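# Stand the fallen case lid up in the pallet's empty spot

## Task

A case has fallen from a pallet near the +y end of the track and lies on its side on the floor a few metres toward -y; the pallet holds five upright cases in two rows of three spots. Put this case back into the one empty spot with its lid (the taped face, with side arrows pointing up) facing up, and make sure the other five still stand in their rows afterwards. Partial credit: the case stands lid up somewhere other than the spot (better on the pallet than on the floor or table). Picking it up off the floor is allowed, but it must finish lid up. Release it and move the tool away at the end; anything only the robot is holding in place does not count.

## Robot and tools

Robot: two arms, left_arm and right_arm, each on its own carriage on one shared track running along y at x = 0. left_rail carries left_arm on the +y half (position_m 0.6 to 3 m); right_rail carries right_arm on the -y half (position_m -3 to -0.6 m). Each arm base sits at x = 0, y = its carriage position_m, z = 0.04 m, facing +x. Each arm has a vacuum tool with four cups: two on channel a (y = -104.5 mm from the cup point) and two on channel b (y = +104.5 mm), at x = -62 and +62 mm; cups point along the cup point's +z.

World frame: table top is z = 0, +z up, +x the direction the arms face, +y to their left, y = 0 at mid-track. The table starts at x = 0.50 and only spans y -0.90 to 0.90; outside that the floor is at z = -0.53. cam_pallet_north views the -y end of the track, cam_pallet_south the +y end; in both, +y is roughly image-right. Other cameras: cam_high, cam_low, cam_left_wrist, cam_right_wrist. Calibration data is given per camera; reported cup positions can be off, more so at long reach.

Tool execute_actions: argument actions, a list run in order; an empty list just returns state and images. Each action may contain:
- rows: up to 15 rows, each applied for one control step (1/30 s). Each row is one flat list of 16 numbers in [-1, 1] covering both arms: left dx, dy, dz, rx, ry, rz, suction_a, suction_b, then the same eight for the right arm. dx..rz are an offset, not a pose: the target relative to the cup point's measured pose when the action began (for a call's first action, the last reported pose), expressed in the cup point's own axes. Every row is measured from that same start, not from the previous row. Scale: 1.0 = 0.6 m or 180 degrees; rx, ry, rz form one rotation vector. suction values: 1 on, 0 off (over 0.01 counts as on), and they persist; resend the last values to keep a tool unchanged.
- steps: 1 to 450 control steps (default 15), at least the number of rows. After the last row the arm keeps heading for that row's target, so give big moves more steps.
- until: ends the action early when all conditions hold, e.g. {"left_rail": {"position_status": ["!=", "moving"]}}, or {"all": {"status": "ended"}} / {"any": {"status": "ended"}}. Numbers need a comparison (=, !=, <, <=, >, >=). It does not halt arm motion.
- left_rail / right_rail: {"position_m": absolute track position in m, "speed_m_s": 0.01 to 1, sticky}, or {"stop": true}. Any out-of-range value or unknown name rejects the whole call.
Each step the commanded pose is clipped to 100 mm and 16 degrees from the measured pose; joints are speed-limited, so large moves may fall short; send the remainder next action. Ramp offsets gradually (about 0.01 more per row is 0.18 m/s) to avoid jerking a held case loose.

Carriages: rows never move a carriage, but an arm's tool shifts with its carriage. Send position_m, then wait with until position_status != moving before placing the tool. Acceleration is 2 m/s2; arrival is within 0.6 mm. Status words: moving, done, stopped, contact_stop (blocked, may roll back; reread position), time_out (check for obstruction, resend), stopped_with_arm (its arm was held back; send followable rows, then resend), stopped_for_other_arm (clearance check; move arms apart, wait 30 steps, resend). position_answer not_taken means resend once standing.

Results: per-arm end_effector_position (m), end_effector_quat_wxyz, velocities, Hand target lines, joint positions/velocities (rail, shoulder pan, shoulder lift, elbow, wrist 1, wrist 2, wrist 3), Wrist force/torque in the tool's axes (offset up to ~10 N, saturates ~200 N; "no reading" is fine), suction_measured_a/b (0 to 1; airtight at least 0.83; cardboard leaks, so lower), part_present_a/b (on above 0.09, off below 0.07). "pose unreachable" means the clearance check altered or blocked that arm's command; it is stricter while a carriage moves.

Gripping: press both cups of a channel fully onto a flat smooth face, away from edges, gaps and holes; if one cup is unsealed neither holds. Vacuum settles within about 1.3 s; pull is roughly 381 N per cup at 0.7. Cups compress up to 21 mm. To release: lower in tiny steps until contact, then in one action switch both channels off and retract straight away. Cups sealed on the table hold the tool; switch off to free. Off-center, heavy or fast loads can slip.

Tool zoom_image: camera (one of the six names) and region [x0, y0, x1, y1] in that camera's pixels, at most 504 by 504.
Tool finished_scene: scene (integer 1 or 2); ends the scene irreversibly after the last command is held.

Avoid: arms colliding or pressing on each other (any part, including tools, cameras, carriages and a suction-held object); contact torque reaching the limits (shoulder pan/lift 701, elbow 411, wrists 101 N m) or 400 N external force, either of which freezes the arm for 10 s; dropping, slamming or knocking objects out of the work area; disturbing the five standing cases. For a handover, set the case down, turn the giver's suction off before the taker's goes on, and lift the giver clear. Occasional brief pushes may disturb loose objects.

Each tool is called after "Call:" as a command line: name --argument value for each argument, lists and objects as JSON in quotes; but a table of rows of numbers goes row by row, as --pt "numbers of a row", without its own name.

## Session

I'll start by checking the current state.

Call:
execute_actions --actions '[]'

Scene clock: 0.00 s.
left_arm: end_effector_position=(+0.8498, +1.7098, +0.4405) suction_measured_a=0.00 part_present_a=0 suction_measured_b=0.00 part_present_b=0 end_effector_quat_wxyz=(-0.000, +0.001, +1.000, -0.000) end_effector_velocity=(+0.000, -0.000, -0.000) end_effector_angular_velocity=(+0.000, +0.000, +0.000) | right_arm: end_effector_position=(+0.8490, -2.8848, +0.4385) suction_measured_a=0.00 part_present_a=0 suction_measured_b=0.00 part_present_b=0 end_effector_quat_wxyz=(-0.002, +0.000, +1.000, -0.000) end_effector_velocity=(-0.000, -0.000, +0.000) end_effector_angular_velocity=(+0.000, -0.000, +0.000)
Joint positions: left_arm=[ 1.711 -0.24  -1.499  2.091 -2.163 -1.571  1.333] | right_arm=[-2.884 -0.24  -1.497  2.093 -2.163 -1.572  1.331]
Joint velocities: left_arm=[ 0. -0.  0.  0. -0. -0. -0.] | right_arm=[ 0. -0. -0.  0. -0.  0. -0.]
Wrist force (N, on the end effector, along its own x y z axes, offset not removed): no reading
Wrist torque (N m, same axes, about the end effector's origin, offset not removed): no reading
Hand target (left_arm): +0.850, +1.710, +0.440; -0.000, +0.001, +1.000, -0.000
Hand target (right_arm): +0.849, -2.885, +0.439; -0.002, +0.000, +1.000, -0.000
left_rail: position_m=1.711 position_m_goal=1.711 speed_m_s=1.00 position_status=done position_answer=taken refusals=0
right_rail: position_m=-2.884 position_m_goal=-2.884 speed_m_s=1.00 position_status=done position_answer=taken refusals=0

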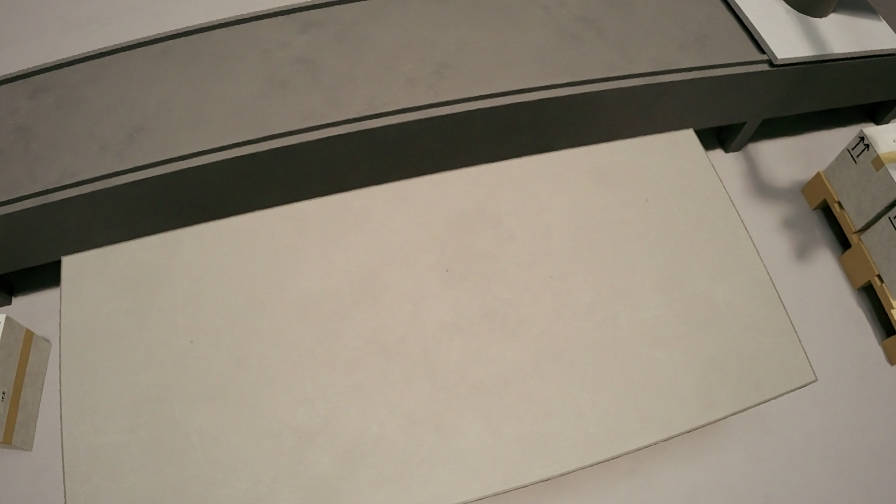

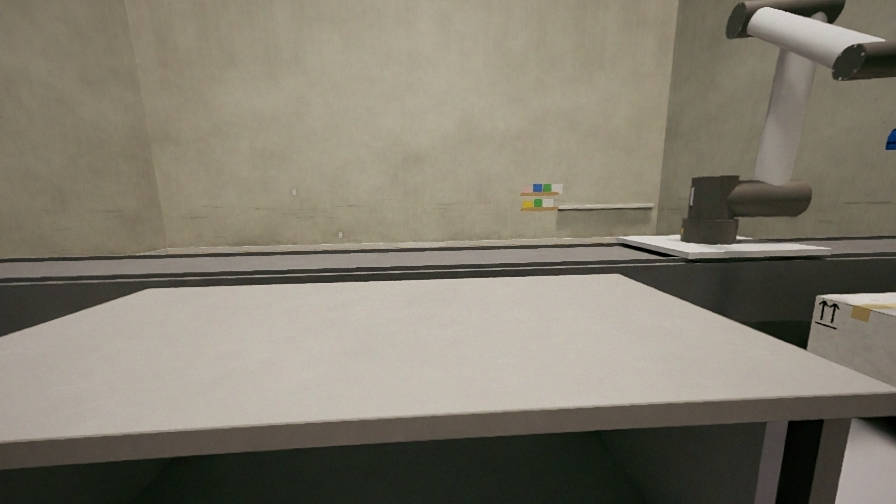

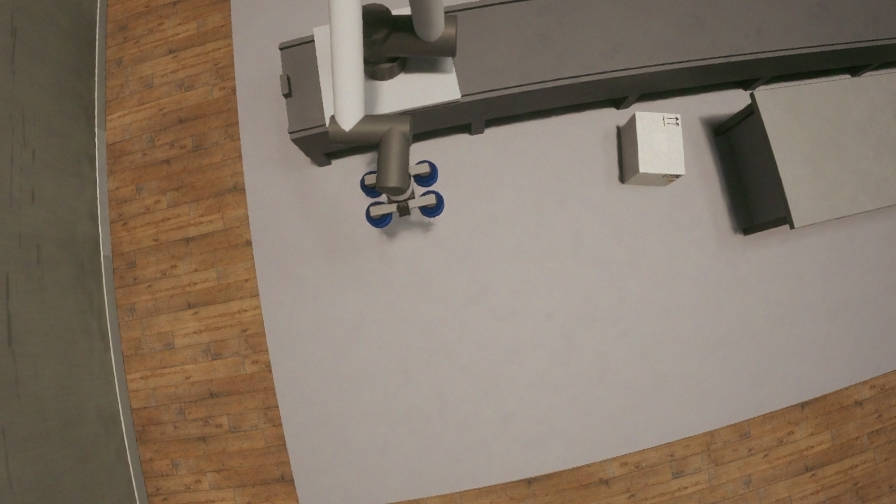

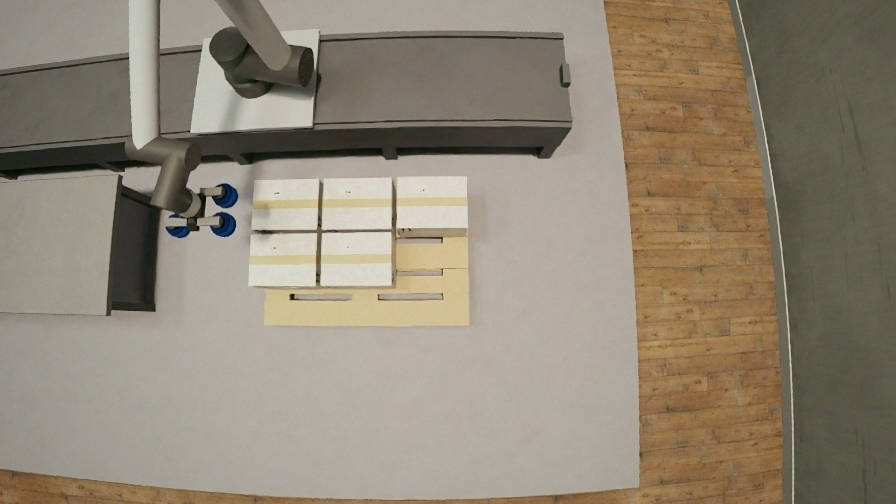

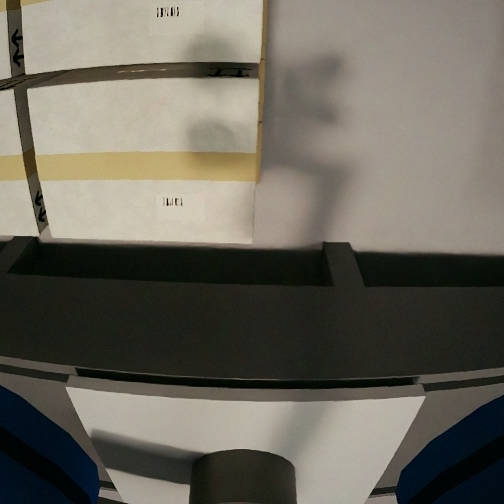

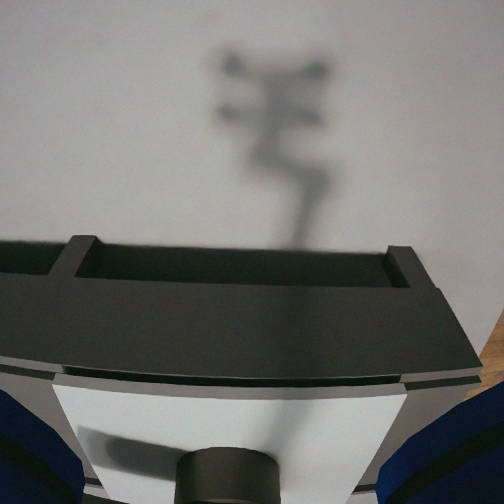

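Call:
zoom_image --camera "cam_pallet_north" --region '[580, 80, 780, 240]'

Call:
zoom_image --camera "cam_pallet_south" --region '[230, 160, 490, 340]'

Call:
zoom_image --camera "cam_high" --region '[0, 290, 160, 470]'

Region (580, 80, 780, 240) of cam_pallet_north's 896x504 image, scaled by 2.520, with more detail than that image has; it fills the top 403 rows of this view, and the rest is white.

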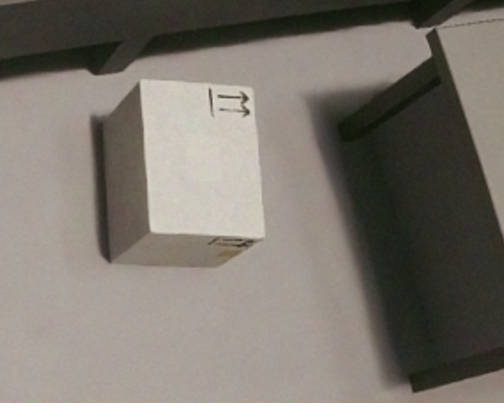

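Region (230, 160, 490, 340) of cam_pallet_south's 896x504 image, scaled by 1.938, with more detail than that image has; it fills the top 349 rows of this view, and the rest is white.

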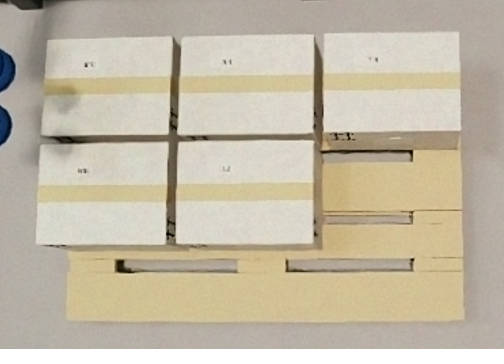

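Region (0, 290, 160, 470) of cam_high's 896x504 image, scaled by 2.800, with more detail than that image has.

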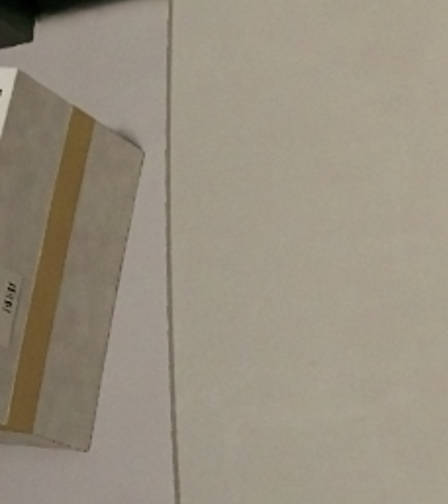

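Call:
execute_actions --actions '[{"right_rail": {"position_m": -1.9}, "left_rail": {"position_m": 2.6}, "rows": [ [-0.001,0,0.000,0,0,0,0,0, 0.001,0.000,0.001,0,0,0.001,0,0], [-0.002,0,0.000,0,0,0,0,0, 0.002,0.002,0.002,0,0,0.003,0,0], [-0.006,0,0.001,0,0,0,0,0, 0.005,0.004,0.005,0,0,0.006,0,0], [-0.010,0,0.001,0,0,0,0,0, 0.009,0.008,0.009,0,0,0.011,0,0], [-0.015,0,0.002,0,0,0,0,0, 0.013,0.012,0.015,0,0,0.017,0,0], [-0.022,0,0.003,0,0,0,0,0, 0.019,0.017,0.021,0,0,0.025,0,0], [-0.030,0,0.004,0,0,0,0,0, 0.026,0.023,0.029,0,0,0.034,0,0], [-0.039,0,0.005,0,0,0,0,0, 0.034,0.030,0.038,0,0,0.045,0,0], [-0.050,0,0.007,0,0,0,0,0, 0.043,0.038,0.048,0,0,0.056,0,0], [-0.061,0,0.008,0,0,0,0,0, 0.054,0.047,0.059,0,0,0.070,0,0], [-0.074,0,0.010,0,0,0,0,0, 0.065,0.057,0.071,0,0,0.084,0,0], [-0.088,0,0.012,0,0,0,0,0, 0.077,0.068,0.085,0,0,0.100,0,0], [-0.103,0,0.014,0,0,0,0,0, 0.090,0.080,0.099,0,0,0.118,0,0], [-0.120,0,0.016,0,0,0,0,0, 0.105,0.093,0.115,0,0,0.136,0,0], [-0.5,0,0.067,0,0,0,0,0, 0.438,0.387,0.481,0,0,0.569,0,0] ], "steps": 48}]'

Scene clock: 11.67 s.
left_arm: end_effector_position=(+1.1494, +2.5979, +0.4005) suction_measured_a=0.00 part_present_a=0 suction_measured_b=0.00 part_present_b=0 end_effector_quat_wxyz=(-0.000, +0.001, +1.000, -0.000) end_effector_velocity=(+0.003, +0.000, -0.000) end_effector_angular_velocity=(+0.000, +0.000, +0.000) | right_arm: end_effector_position=(+0.5866, -1.6702, +0.1521) suction_measured_a=0.00 part_present_a=0 suction_measured_b=0.00 part_present_b=0 end_effector_quat_wxyz=(-0.023, +0.695, +0.719, +0.007) end_effector_velocity=(-0.004, +0.010, -0.013) end_effector_angular_velocity=(-0.151, -0.068, -1.207)
Joint positions: left_arm=[ 2.6   -0.177 -1.155  1.697 -2.112 -1.572  1.396] | right_arm=[-1.9    0.028 -1.371  2.564 -2.741 -1.528  3.136]
Joint velocities: left_arm=[ 0.     0.001  0.003 -0.005  0.002 -0.     0.   ] | right_arm=[ 0.     0.078  0.041  0.042 -0.202 -0.123  1.289]
Wrist force (N, on the end effector, along its own x y z axes, offset not removed): left_arm=[-1.2 -5.3 -8.7] | right_arm=[-2.8 -3.6 4.0]
Wrist torque (N m, same axes, about the end effector's origin, offset not removed): left_arm=[-0.36 -0.13 0.07] | right_arm=[-0.23 0.40 -0.35]
Hand target (left_arm): +1.150, +2.598, +0.400; -0.000, +0.001, +1.000, -0.000
Hand target (right_arm): +0.586, -1.669, +0.151; -0.010, +0.766, +0.643, +0.005
Off the commanded pose (left_arm): 0.001 m, 0 deg.
Off the commanded pose (right_arm): 0.002 m, 15 deg; orientation clipped at the last step of the last action.
left_rail: position_m=2.600 position_m_goal=2.600 speed_m_s=1.00 position_status=done position_answer=taken refusals=0
right_rail: position_m=-1.900 position_m_goal=-1.900 speed_m_s=1.00 position_status=done position_answer=taken refusals=0
camera_calibration (this result's frames):
cam_left_wrist: T_world_to_cam=[[0.0361695, -0.999221, 0.0158143, 2.54707], [-0.849226, -0.0223906, 0.527555, 0.844988], [-0.52679, -0.0325113, -0.849374, 1.12114], [0, 0, 0, 1]] pos_world=[1.21606, 2.60045, 0.466207]
cam_right_wrist: T_world_to_cam=[[-0.994989, -0.0931647, 0.036307, 0.419448], [-0.0543972, 0.80903, 0.585244, 1.32035], [-0.0838976, 0.580336, -0.810044, 1.23428], [0, 0, 0, 1]] pos_world=[0.592722, -1.74542, 0.211867]

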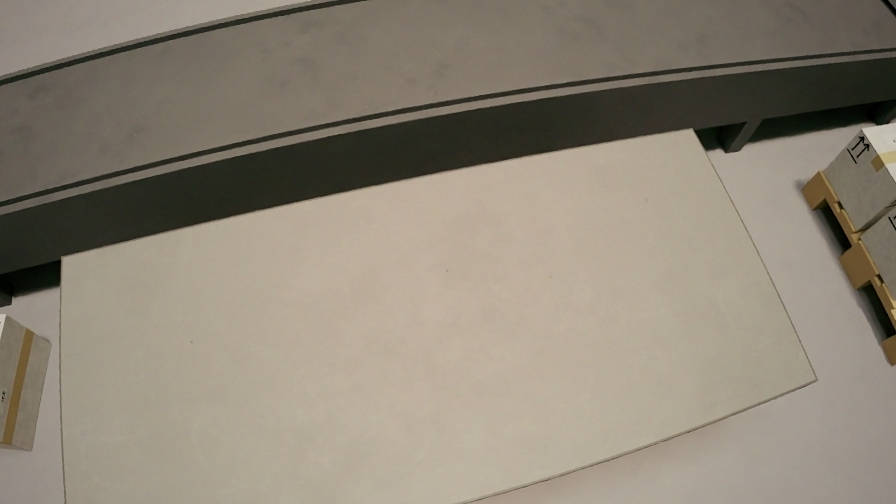

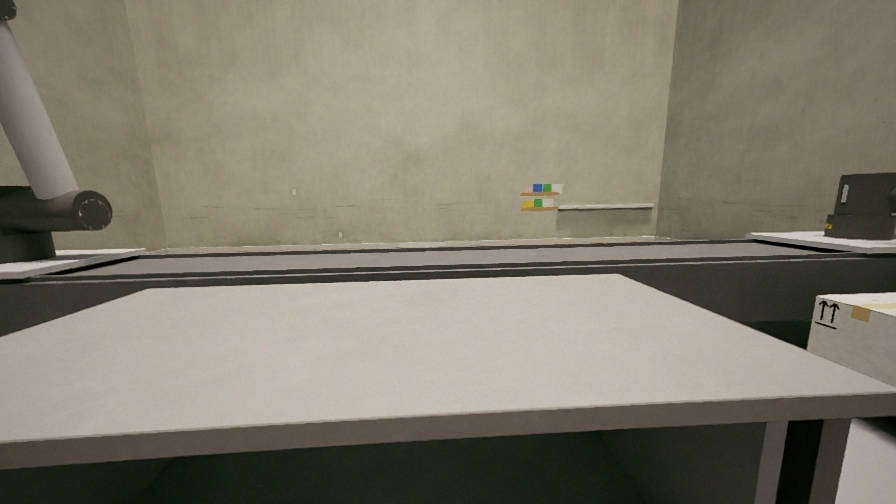

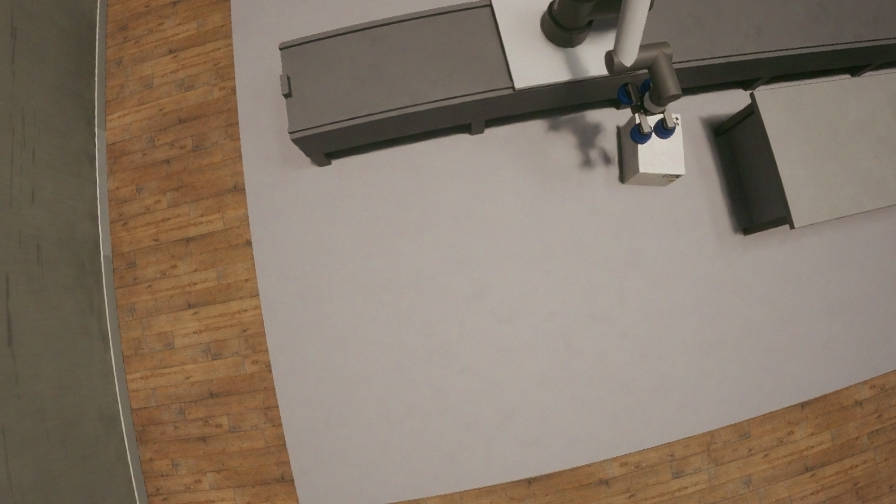

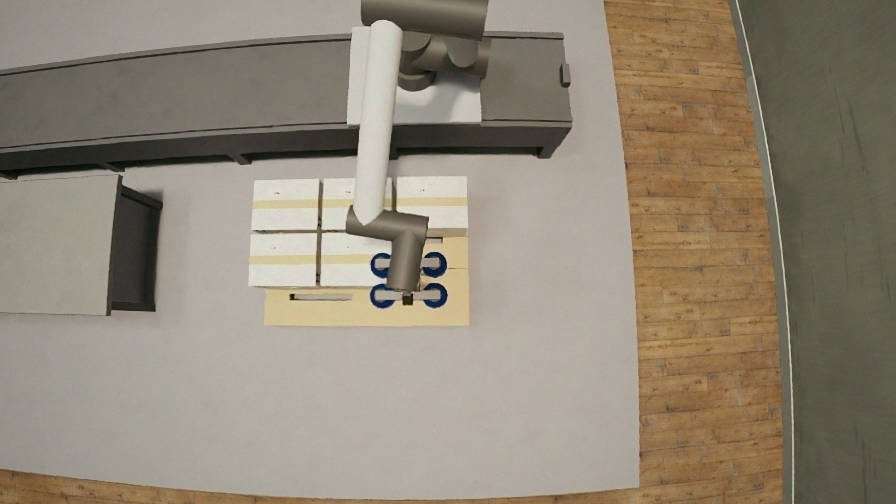

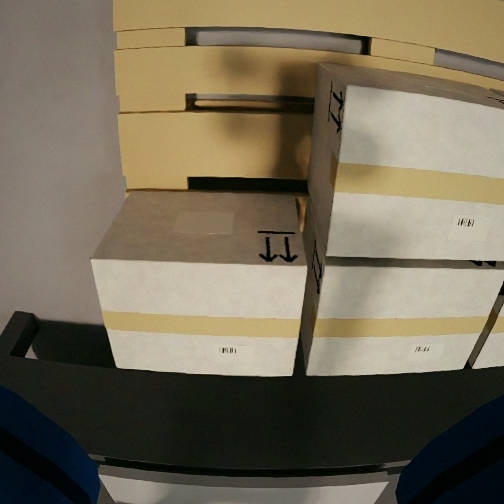

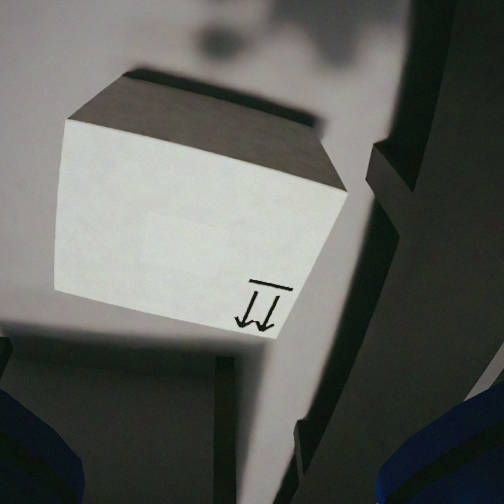

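Call:
execute_actions --actions '[]'

Scene clock: 11.90 s.
left_arm: end_effector_position=(+1.1497, +2.5980, +0.4004) suction_measured_a=0.00 part_present_a=0 suction_measured_b=0.00 part_present_b=0 end_effector_quat_wxyz=(-0.000, +0.001, +1.000, -0.000) end_effector_velocity=(+0.000, +0.000, -0.000) end_effector_angular_velocity=(+0.000, +0.000, +0.000) | right_arm: end_effector_position=(+0.5862, -1.6691, +0.1508) suction_measured_a=0.00 part_present_a=0 suction_measured_b=0.00 part_present_b=0 end_effector_quat_wxyz=(-0.012, +0.755, +0.656, +0.005) end_effector_velocity=(-0.001, +0.002, -0.002) end_effector_angular_velocity=(-0.029, -0.017, -0.270)
Joint positions: left_arm=[ 2.6   -0.177 -1.154  1.696 -2.112 -1.572  1.396] | right_arm=[-1.9    0.039 -1.366  2.569 -2.766 -1.546  3.321]
Joint velocities: left_arm=[ 0.     0.     0.001 -0.001  0.    -0.     0.   ] | right_arm=[ 0.     0.016  0.007  0.007 -0.038 -0.027  0.287]
Wrist force (N, on the end effector, along its own x y z axes, offset not removed): left_arm=[-0.7 0.8 -8.7] | right_arm=[-2.2 -2.4 2.2]
Wrist torque (N m, same axes, about the end effector's origin, offset not removed): left_arm=[0.13 -0.27 0.07] | right_arm=[-0.15 0.30 -0.33]
Hand target (left_arm): +1.150, +2.598, +0.400; -0.000, +0.001, +1.000, -0.000
Hand target (right_arm): +0.586, -1.669, +0.151; -0.010, +0.766, +0.643, +0.005
Off the commanded pose (left_arm): 0.000 m, 0 deg.
Off the commanded pose (right_arm): 0.001 m, 5 deg; orientation clipped at the last step of the last action.
left_rail: position_m=2.600 position_m_goal=2.600 speed_m_s=1.00 position_status=done position_answer=taken refusals=0
right_rail: position_m=-1.900 position_m_goal=-1.900 speed_m_s=1.00 position_status=done position_answer=taken refusals=0
camera_calibration (this result's frames):
cam_left_wrist: T_world_to_cam=[[0.0362258, -0.999219, 0.0158038, 2.54706], [-0.849199, -0.0224424, 0.527596, 0.84537], [-0.526829, -0.0325331, -0.849348, 1.12136], [0, 0, 0, 1]] pos_world=[1.21638, 2.60052, 0.46616]
cam_right_wrist: T_world_to_cam=[[-0.996343, 0.0811597, 0.0267122, 0.712381], [0.0819139, 0.818397, 0.568785, 1.25841], [0.0243012, 0.568893, -0.822053, 1.15185], [0, 0, 0, 1]] pos_world=[0.578703, -1.74297, 0.21209]

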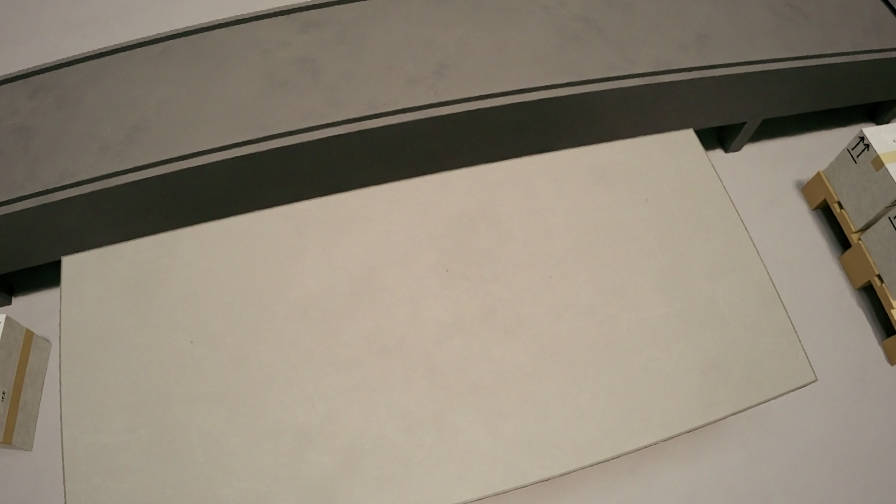

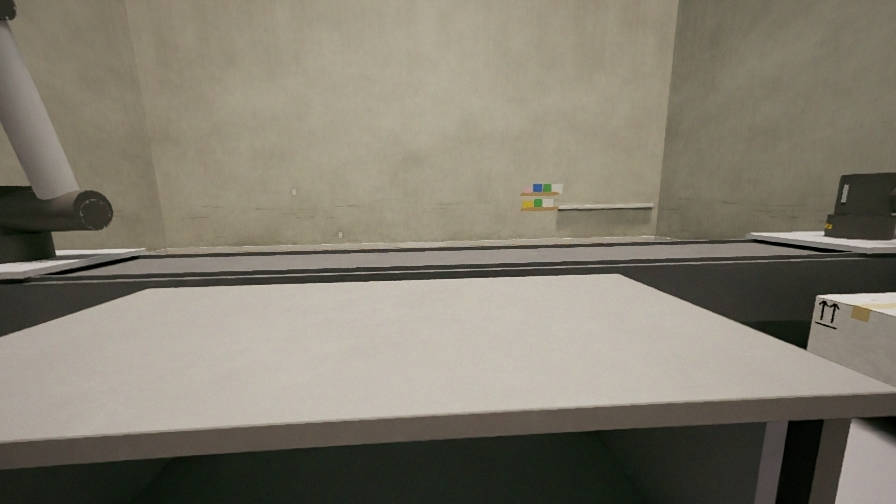

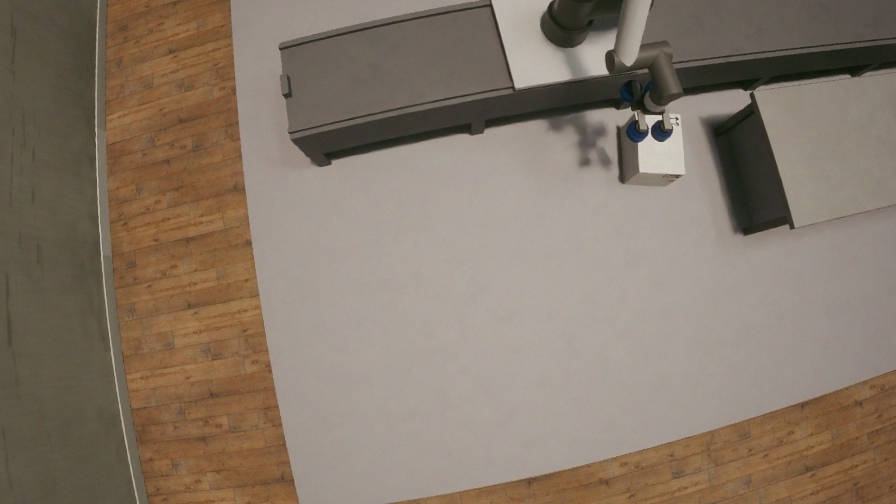

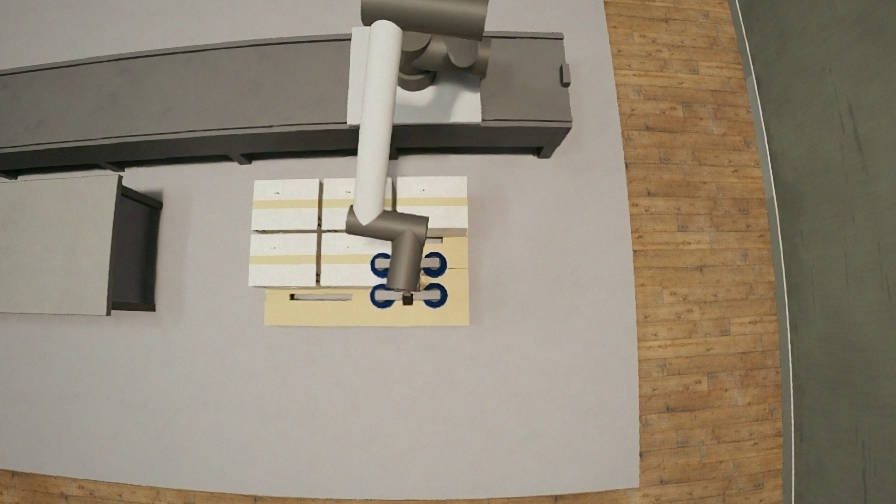

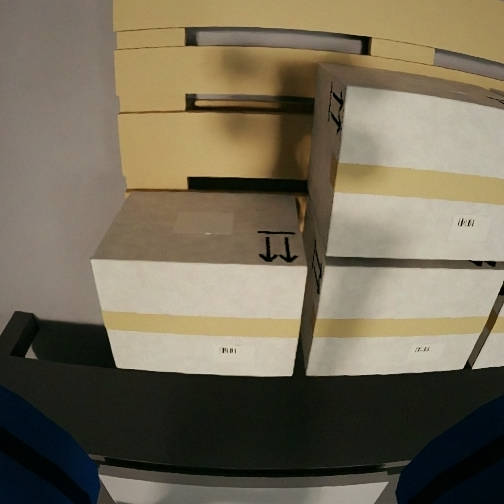

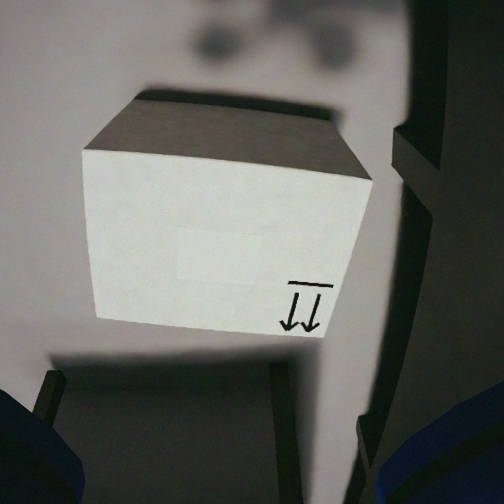

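Call:
execute_actions --actions '[]'

Scene clock: 12.20 s.
left_arm: end_effector_position=(+1.1498, +2.5980, +0.4004) suction_measured_a=0.00 part_present_a=0 suction_measured_b=0.00 part_present_b=0 end_effector_quat_wxyz=(-0.000, +0.001, +1.000, -0.000) end_effector_velocity=(+0.000, +0.000, -0.000) end_effector_angular_velocity=(+0.000, +0.000, +0.000) | right_arm: end_effector_position=(+0.5861, -1.6689, +0.1506) suction_measured_a=0.00 part_present_a=0 suction_measured_b=0.00 part_present_b=0 end_effector_quat_wxyz=(-0.010, +0.765, +0.644, +0.005) end_effector_velocity=(-0.000, +0.000, -0.000) end_effector_angular_velocity=(-0.002, -0.002, -0.024)
Joint positions: left_arm=[ 2.6   -0.177 -1.154  1.696 -2.112 -1.572  1.396] | right_arm=[-1.9    0.04  -1.365  2.57  -2.77  -1.549  3.353]
Joint velocities: left_arm=[ 0.  0.  0. -0.  0.  0.  0.] | right_arm=[ 0.     0.001  0.001  0.001 -0.003 -0.002  0.025]
Wrist force (N, on the end effector, along its own x y z axes, offset not removed): left_arm=[-6.4 -2.0 -7.2] | right_arm=[0.7 -3.5 2.5]
Wrist torque (N m, same axes, about the end effector's origin, offset not removed): left_arm=[-0.28 0.79 -0.07] | right_arm=[-0.25 -0.05 -0.38]
Hand target (left_arm): +1.150, +2.598, +0.400; -0.000, +0.001, +1.000, -0.000
Hand target (right_arm): +0.586, -1.669, +0.151; -0.010, +0.766, +0.643, +0.005
Off the commanded pose (left_arm): 0.000 m, 0 deg.
Off the commanded pose (right_arm): 0.001 m, 3 deg; orientation clipped at the last step of the last action.
left_rail: position_m=2.600 position_m_goal=2.600 speed_m_s=1.00 position_status=done position_answer=taken refusals=0
right_rail: position_m=-1.900 position_m_goal=-1.900 speed_m_s=1.00 position_status=done position_answer=taken refusals=0
camera_calibration (this result's frames):
cam_left_wrist: T_world_to_cam=[[0.036259, -0.999217, 0.0158016, 2.54705], [-0.849192, -0.0224715, 0.527606, 0.845488], [-0.526838, -0.0325491, -0.849343, 1.12143], [0, 0, 0, 1]] pos_world=[1.21644, 2.60056, 0.466147]
cam_right_wrist: T_world_to_cam=[[-0.993445, 0.111671, 0.0244341, 0.761859], [0.105807, 0.817361, 0.566327, 1.243], [0.0432707, 0.5652, -0.823818, 1.13457], [0, 0, 0, 1]] pos_world=[0.576253, -1.74232, 0.212117]

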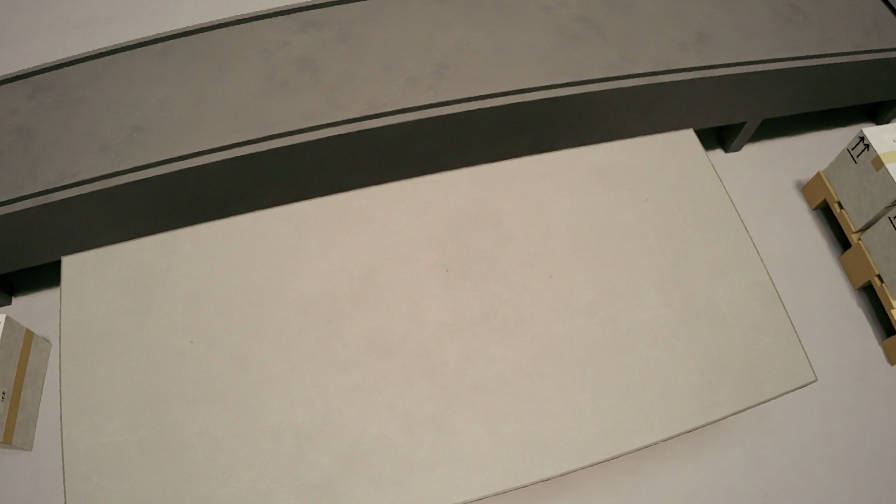

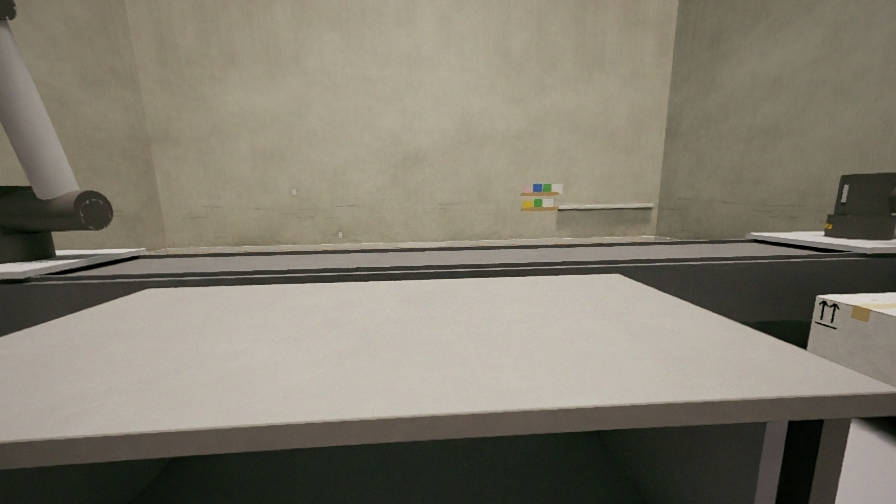

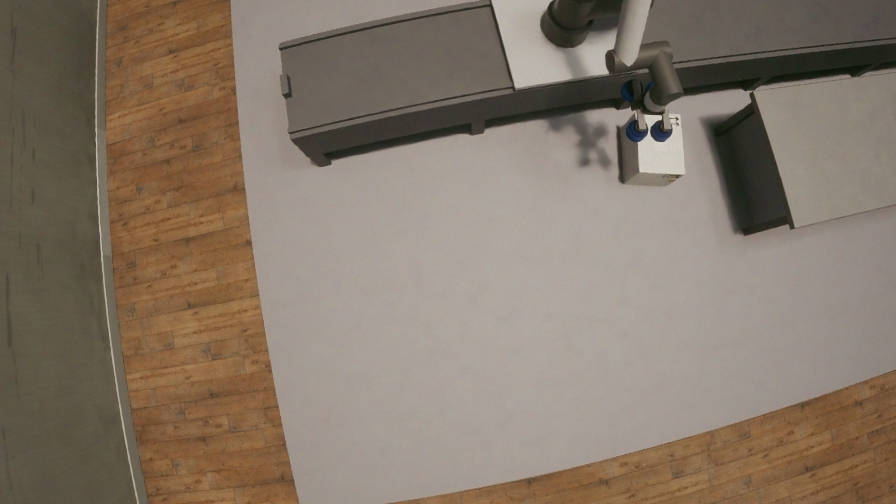

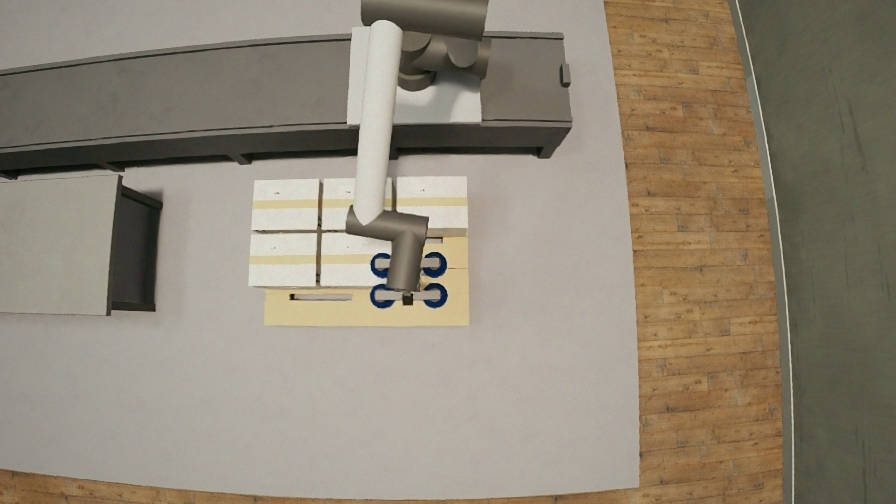

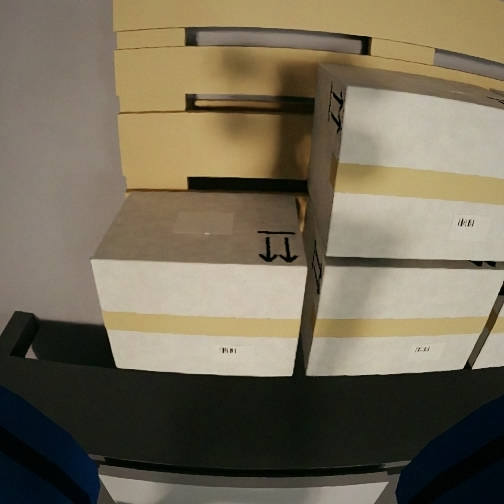

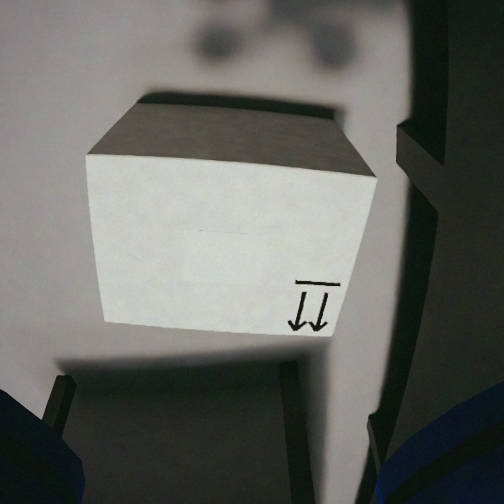

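Let me zoom on corners for precise pixel measurements.

Call:
zoom_image --camera "cam_right_wrist" --region '[60, 80, 228, 248]'

Call:
zoom_image --camera "cam_right_wrist" --region '[250, 80, 418, 248]'

Call:
zoom_image --camera "cam_right_wrist" --region '[60, 230, 228, 398]'

Call:
zoom_image --camera "cam_right_wrist" --region '[250, 230, 418, 398]'

Region (60, 80, 228, 248) of cam_right_wrist's 504x504 image, scaled by 3.000, with more detail than that image has.

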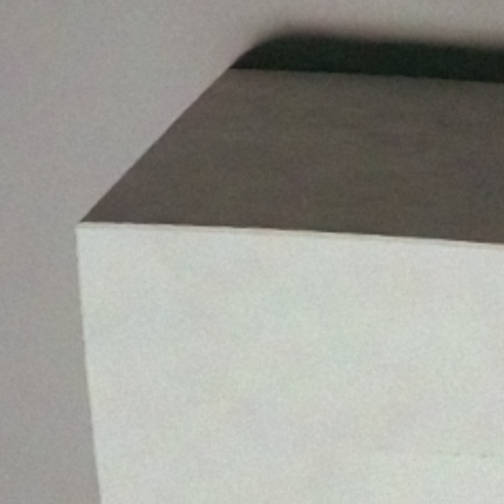

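Region (250, 80, 418, 248) of cam_right_wrist's 504x504 image, scaled by 3.000, with more detail than that image has.

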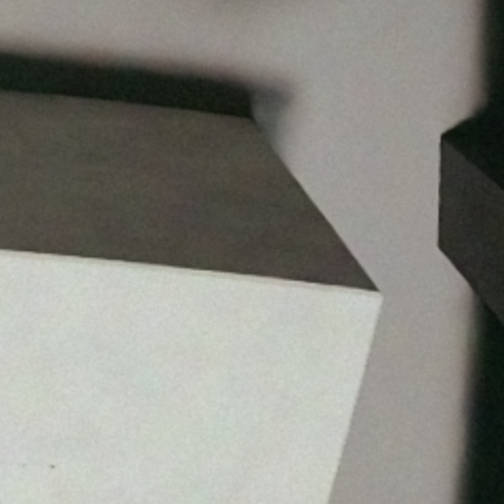

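Region (60, 230, 228, 398) of cam_right_wrist's 504x504 image, scaled by 3.000, with more detail than that image has.

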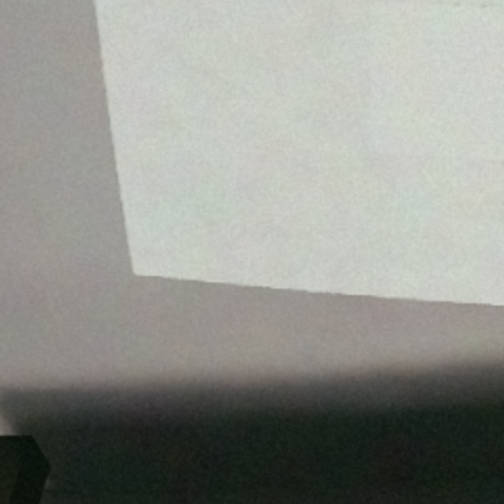

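Region (250, 230, 418, 398) of cam_right_wrist's 504x504 image, scaled by 3.000, with more detail than that image has.

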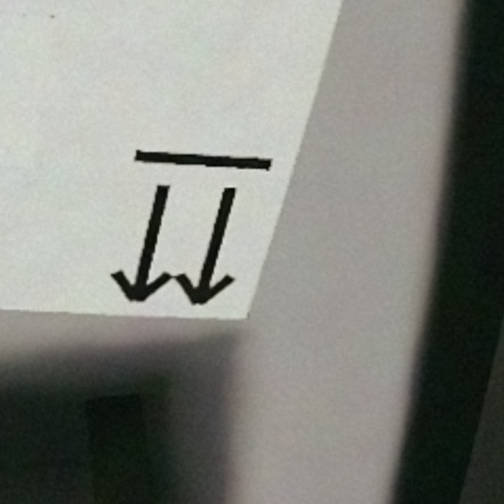

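Call:
zoom_image --camera "cam_left_wrist" --region '[70, 170, 238, 338]'

Call:
zoom_image --camera "cam_left_wrist" --region '[240, 170, 408, 338]'

Call:
zoom_image --camera "cam_left_wrist" --region '[260, 30, 428, 198]'

Call:
zoom_image --camera "cam_left_wrist" --region '[80, 290, 332, 400]'

Region (70, 170, 238, 338) of cam_left_wrist's 504x504 image, scaled by 3.000, with more detail than that image has.

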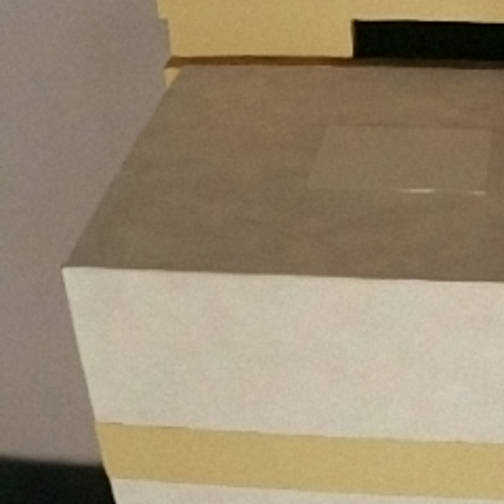

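Region (240, 170, 408, 338) of cam_left_wrist's 504x504 image, scaled by 3.000, with more detail than that image has.

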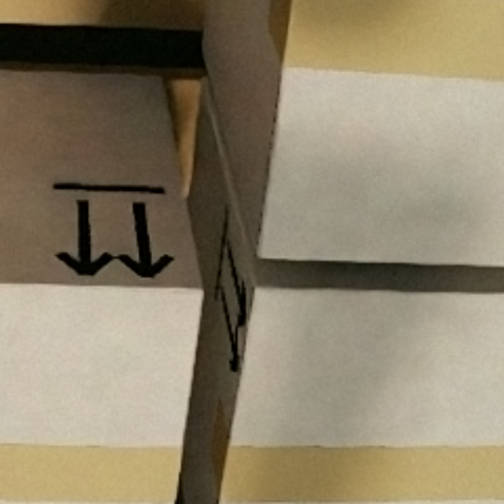

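Region (260, 30, 428, 198) of cam_left_wrist's 504x504 image, scaled by 3.000, with more detail than that image has.

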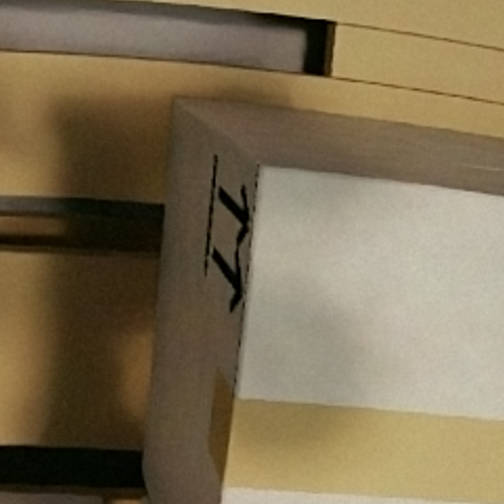

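Region (80, 290, 332, 400) of cam_left_wrist's 504x504 image, scaled by 2.000, with more detail than that image has; it fills the top 220 rows of this view, and the rest is white.

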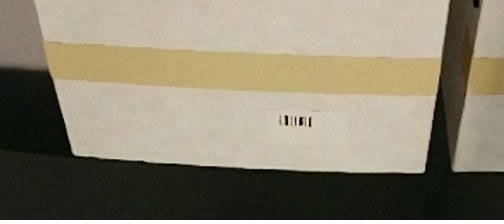

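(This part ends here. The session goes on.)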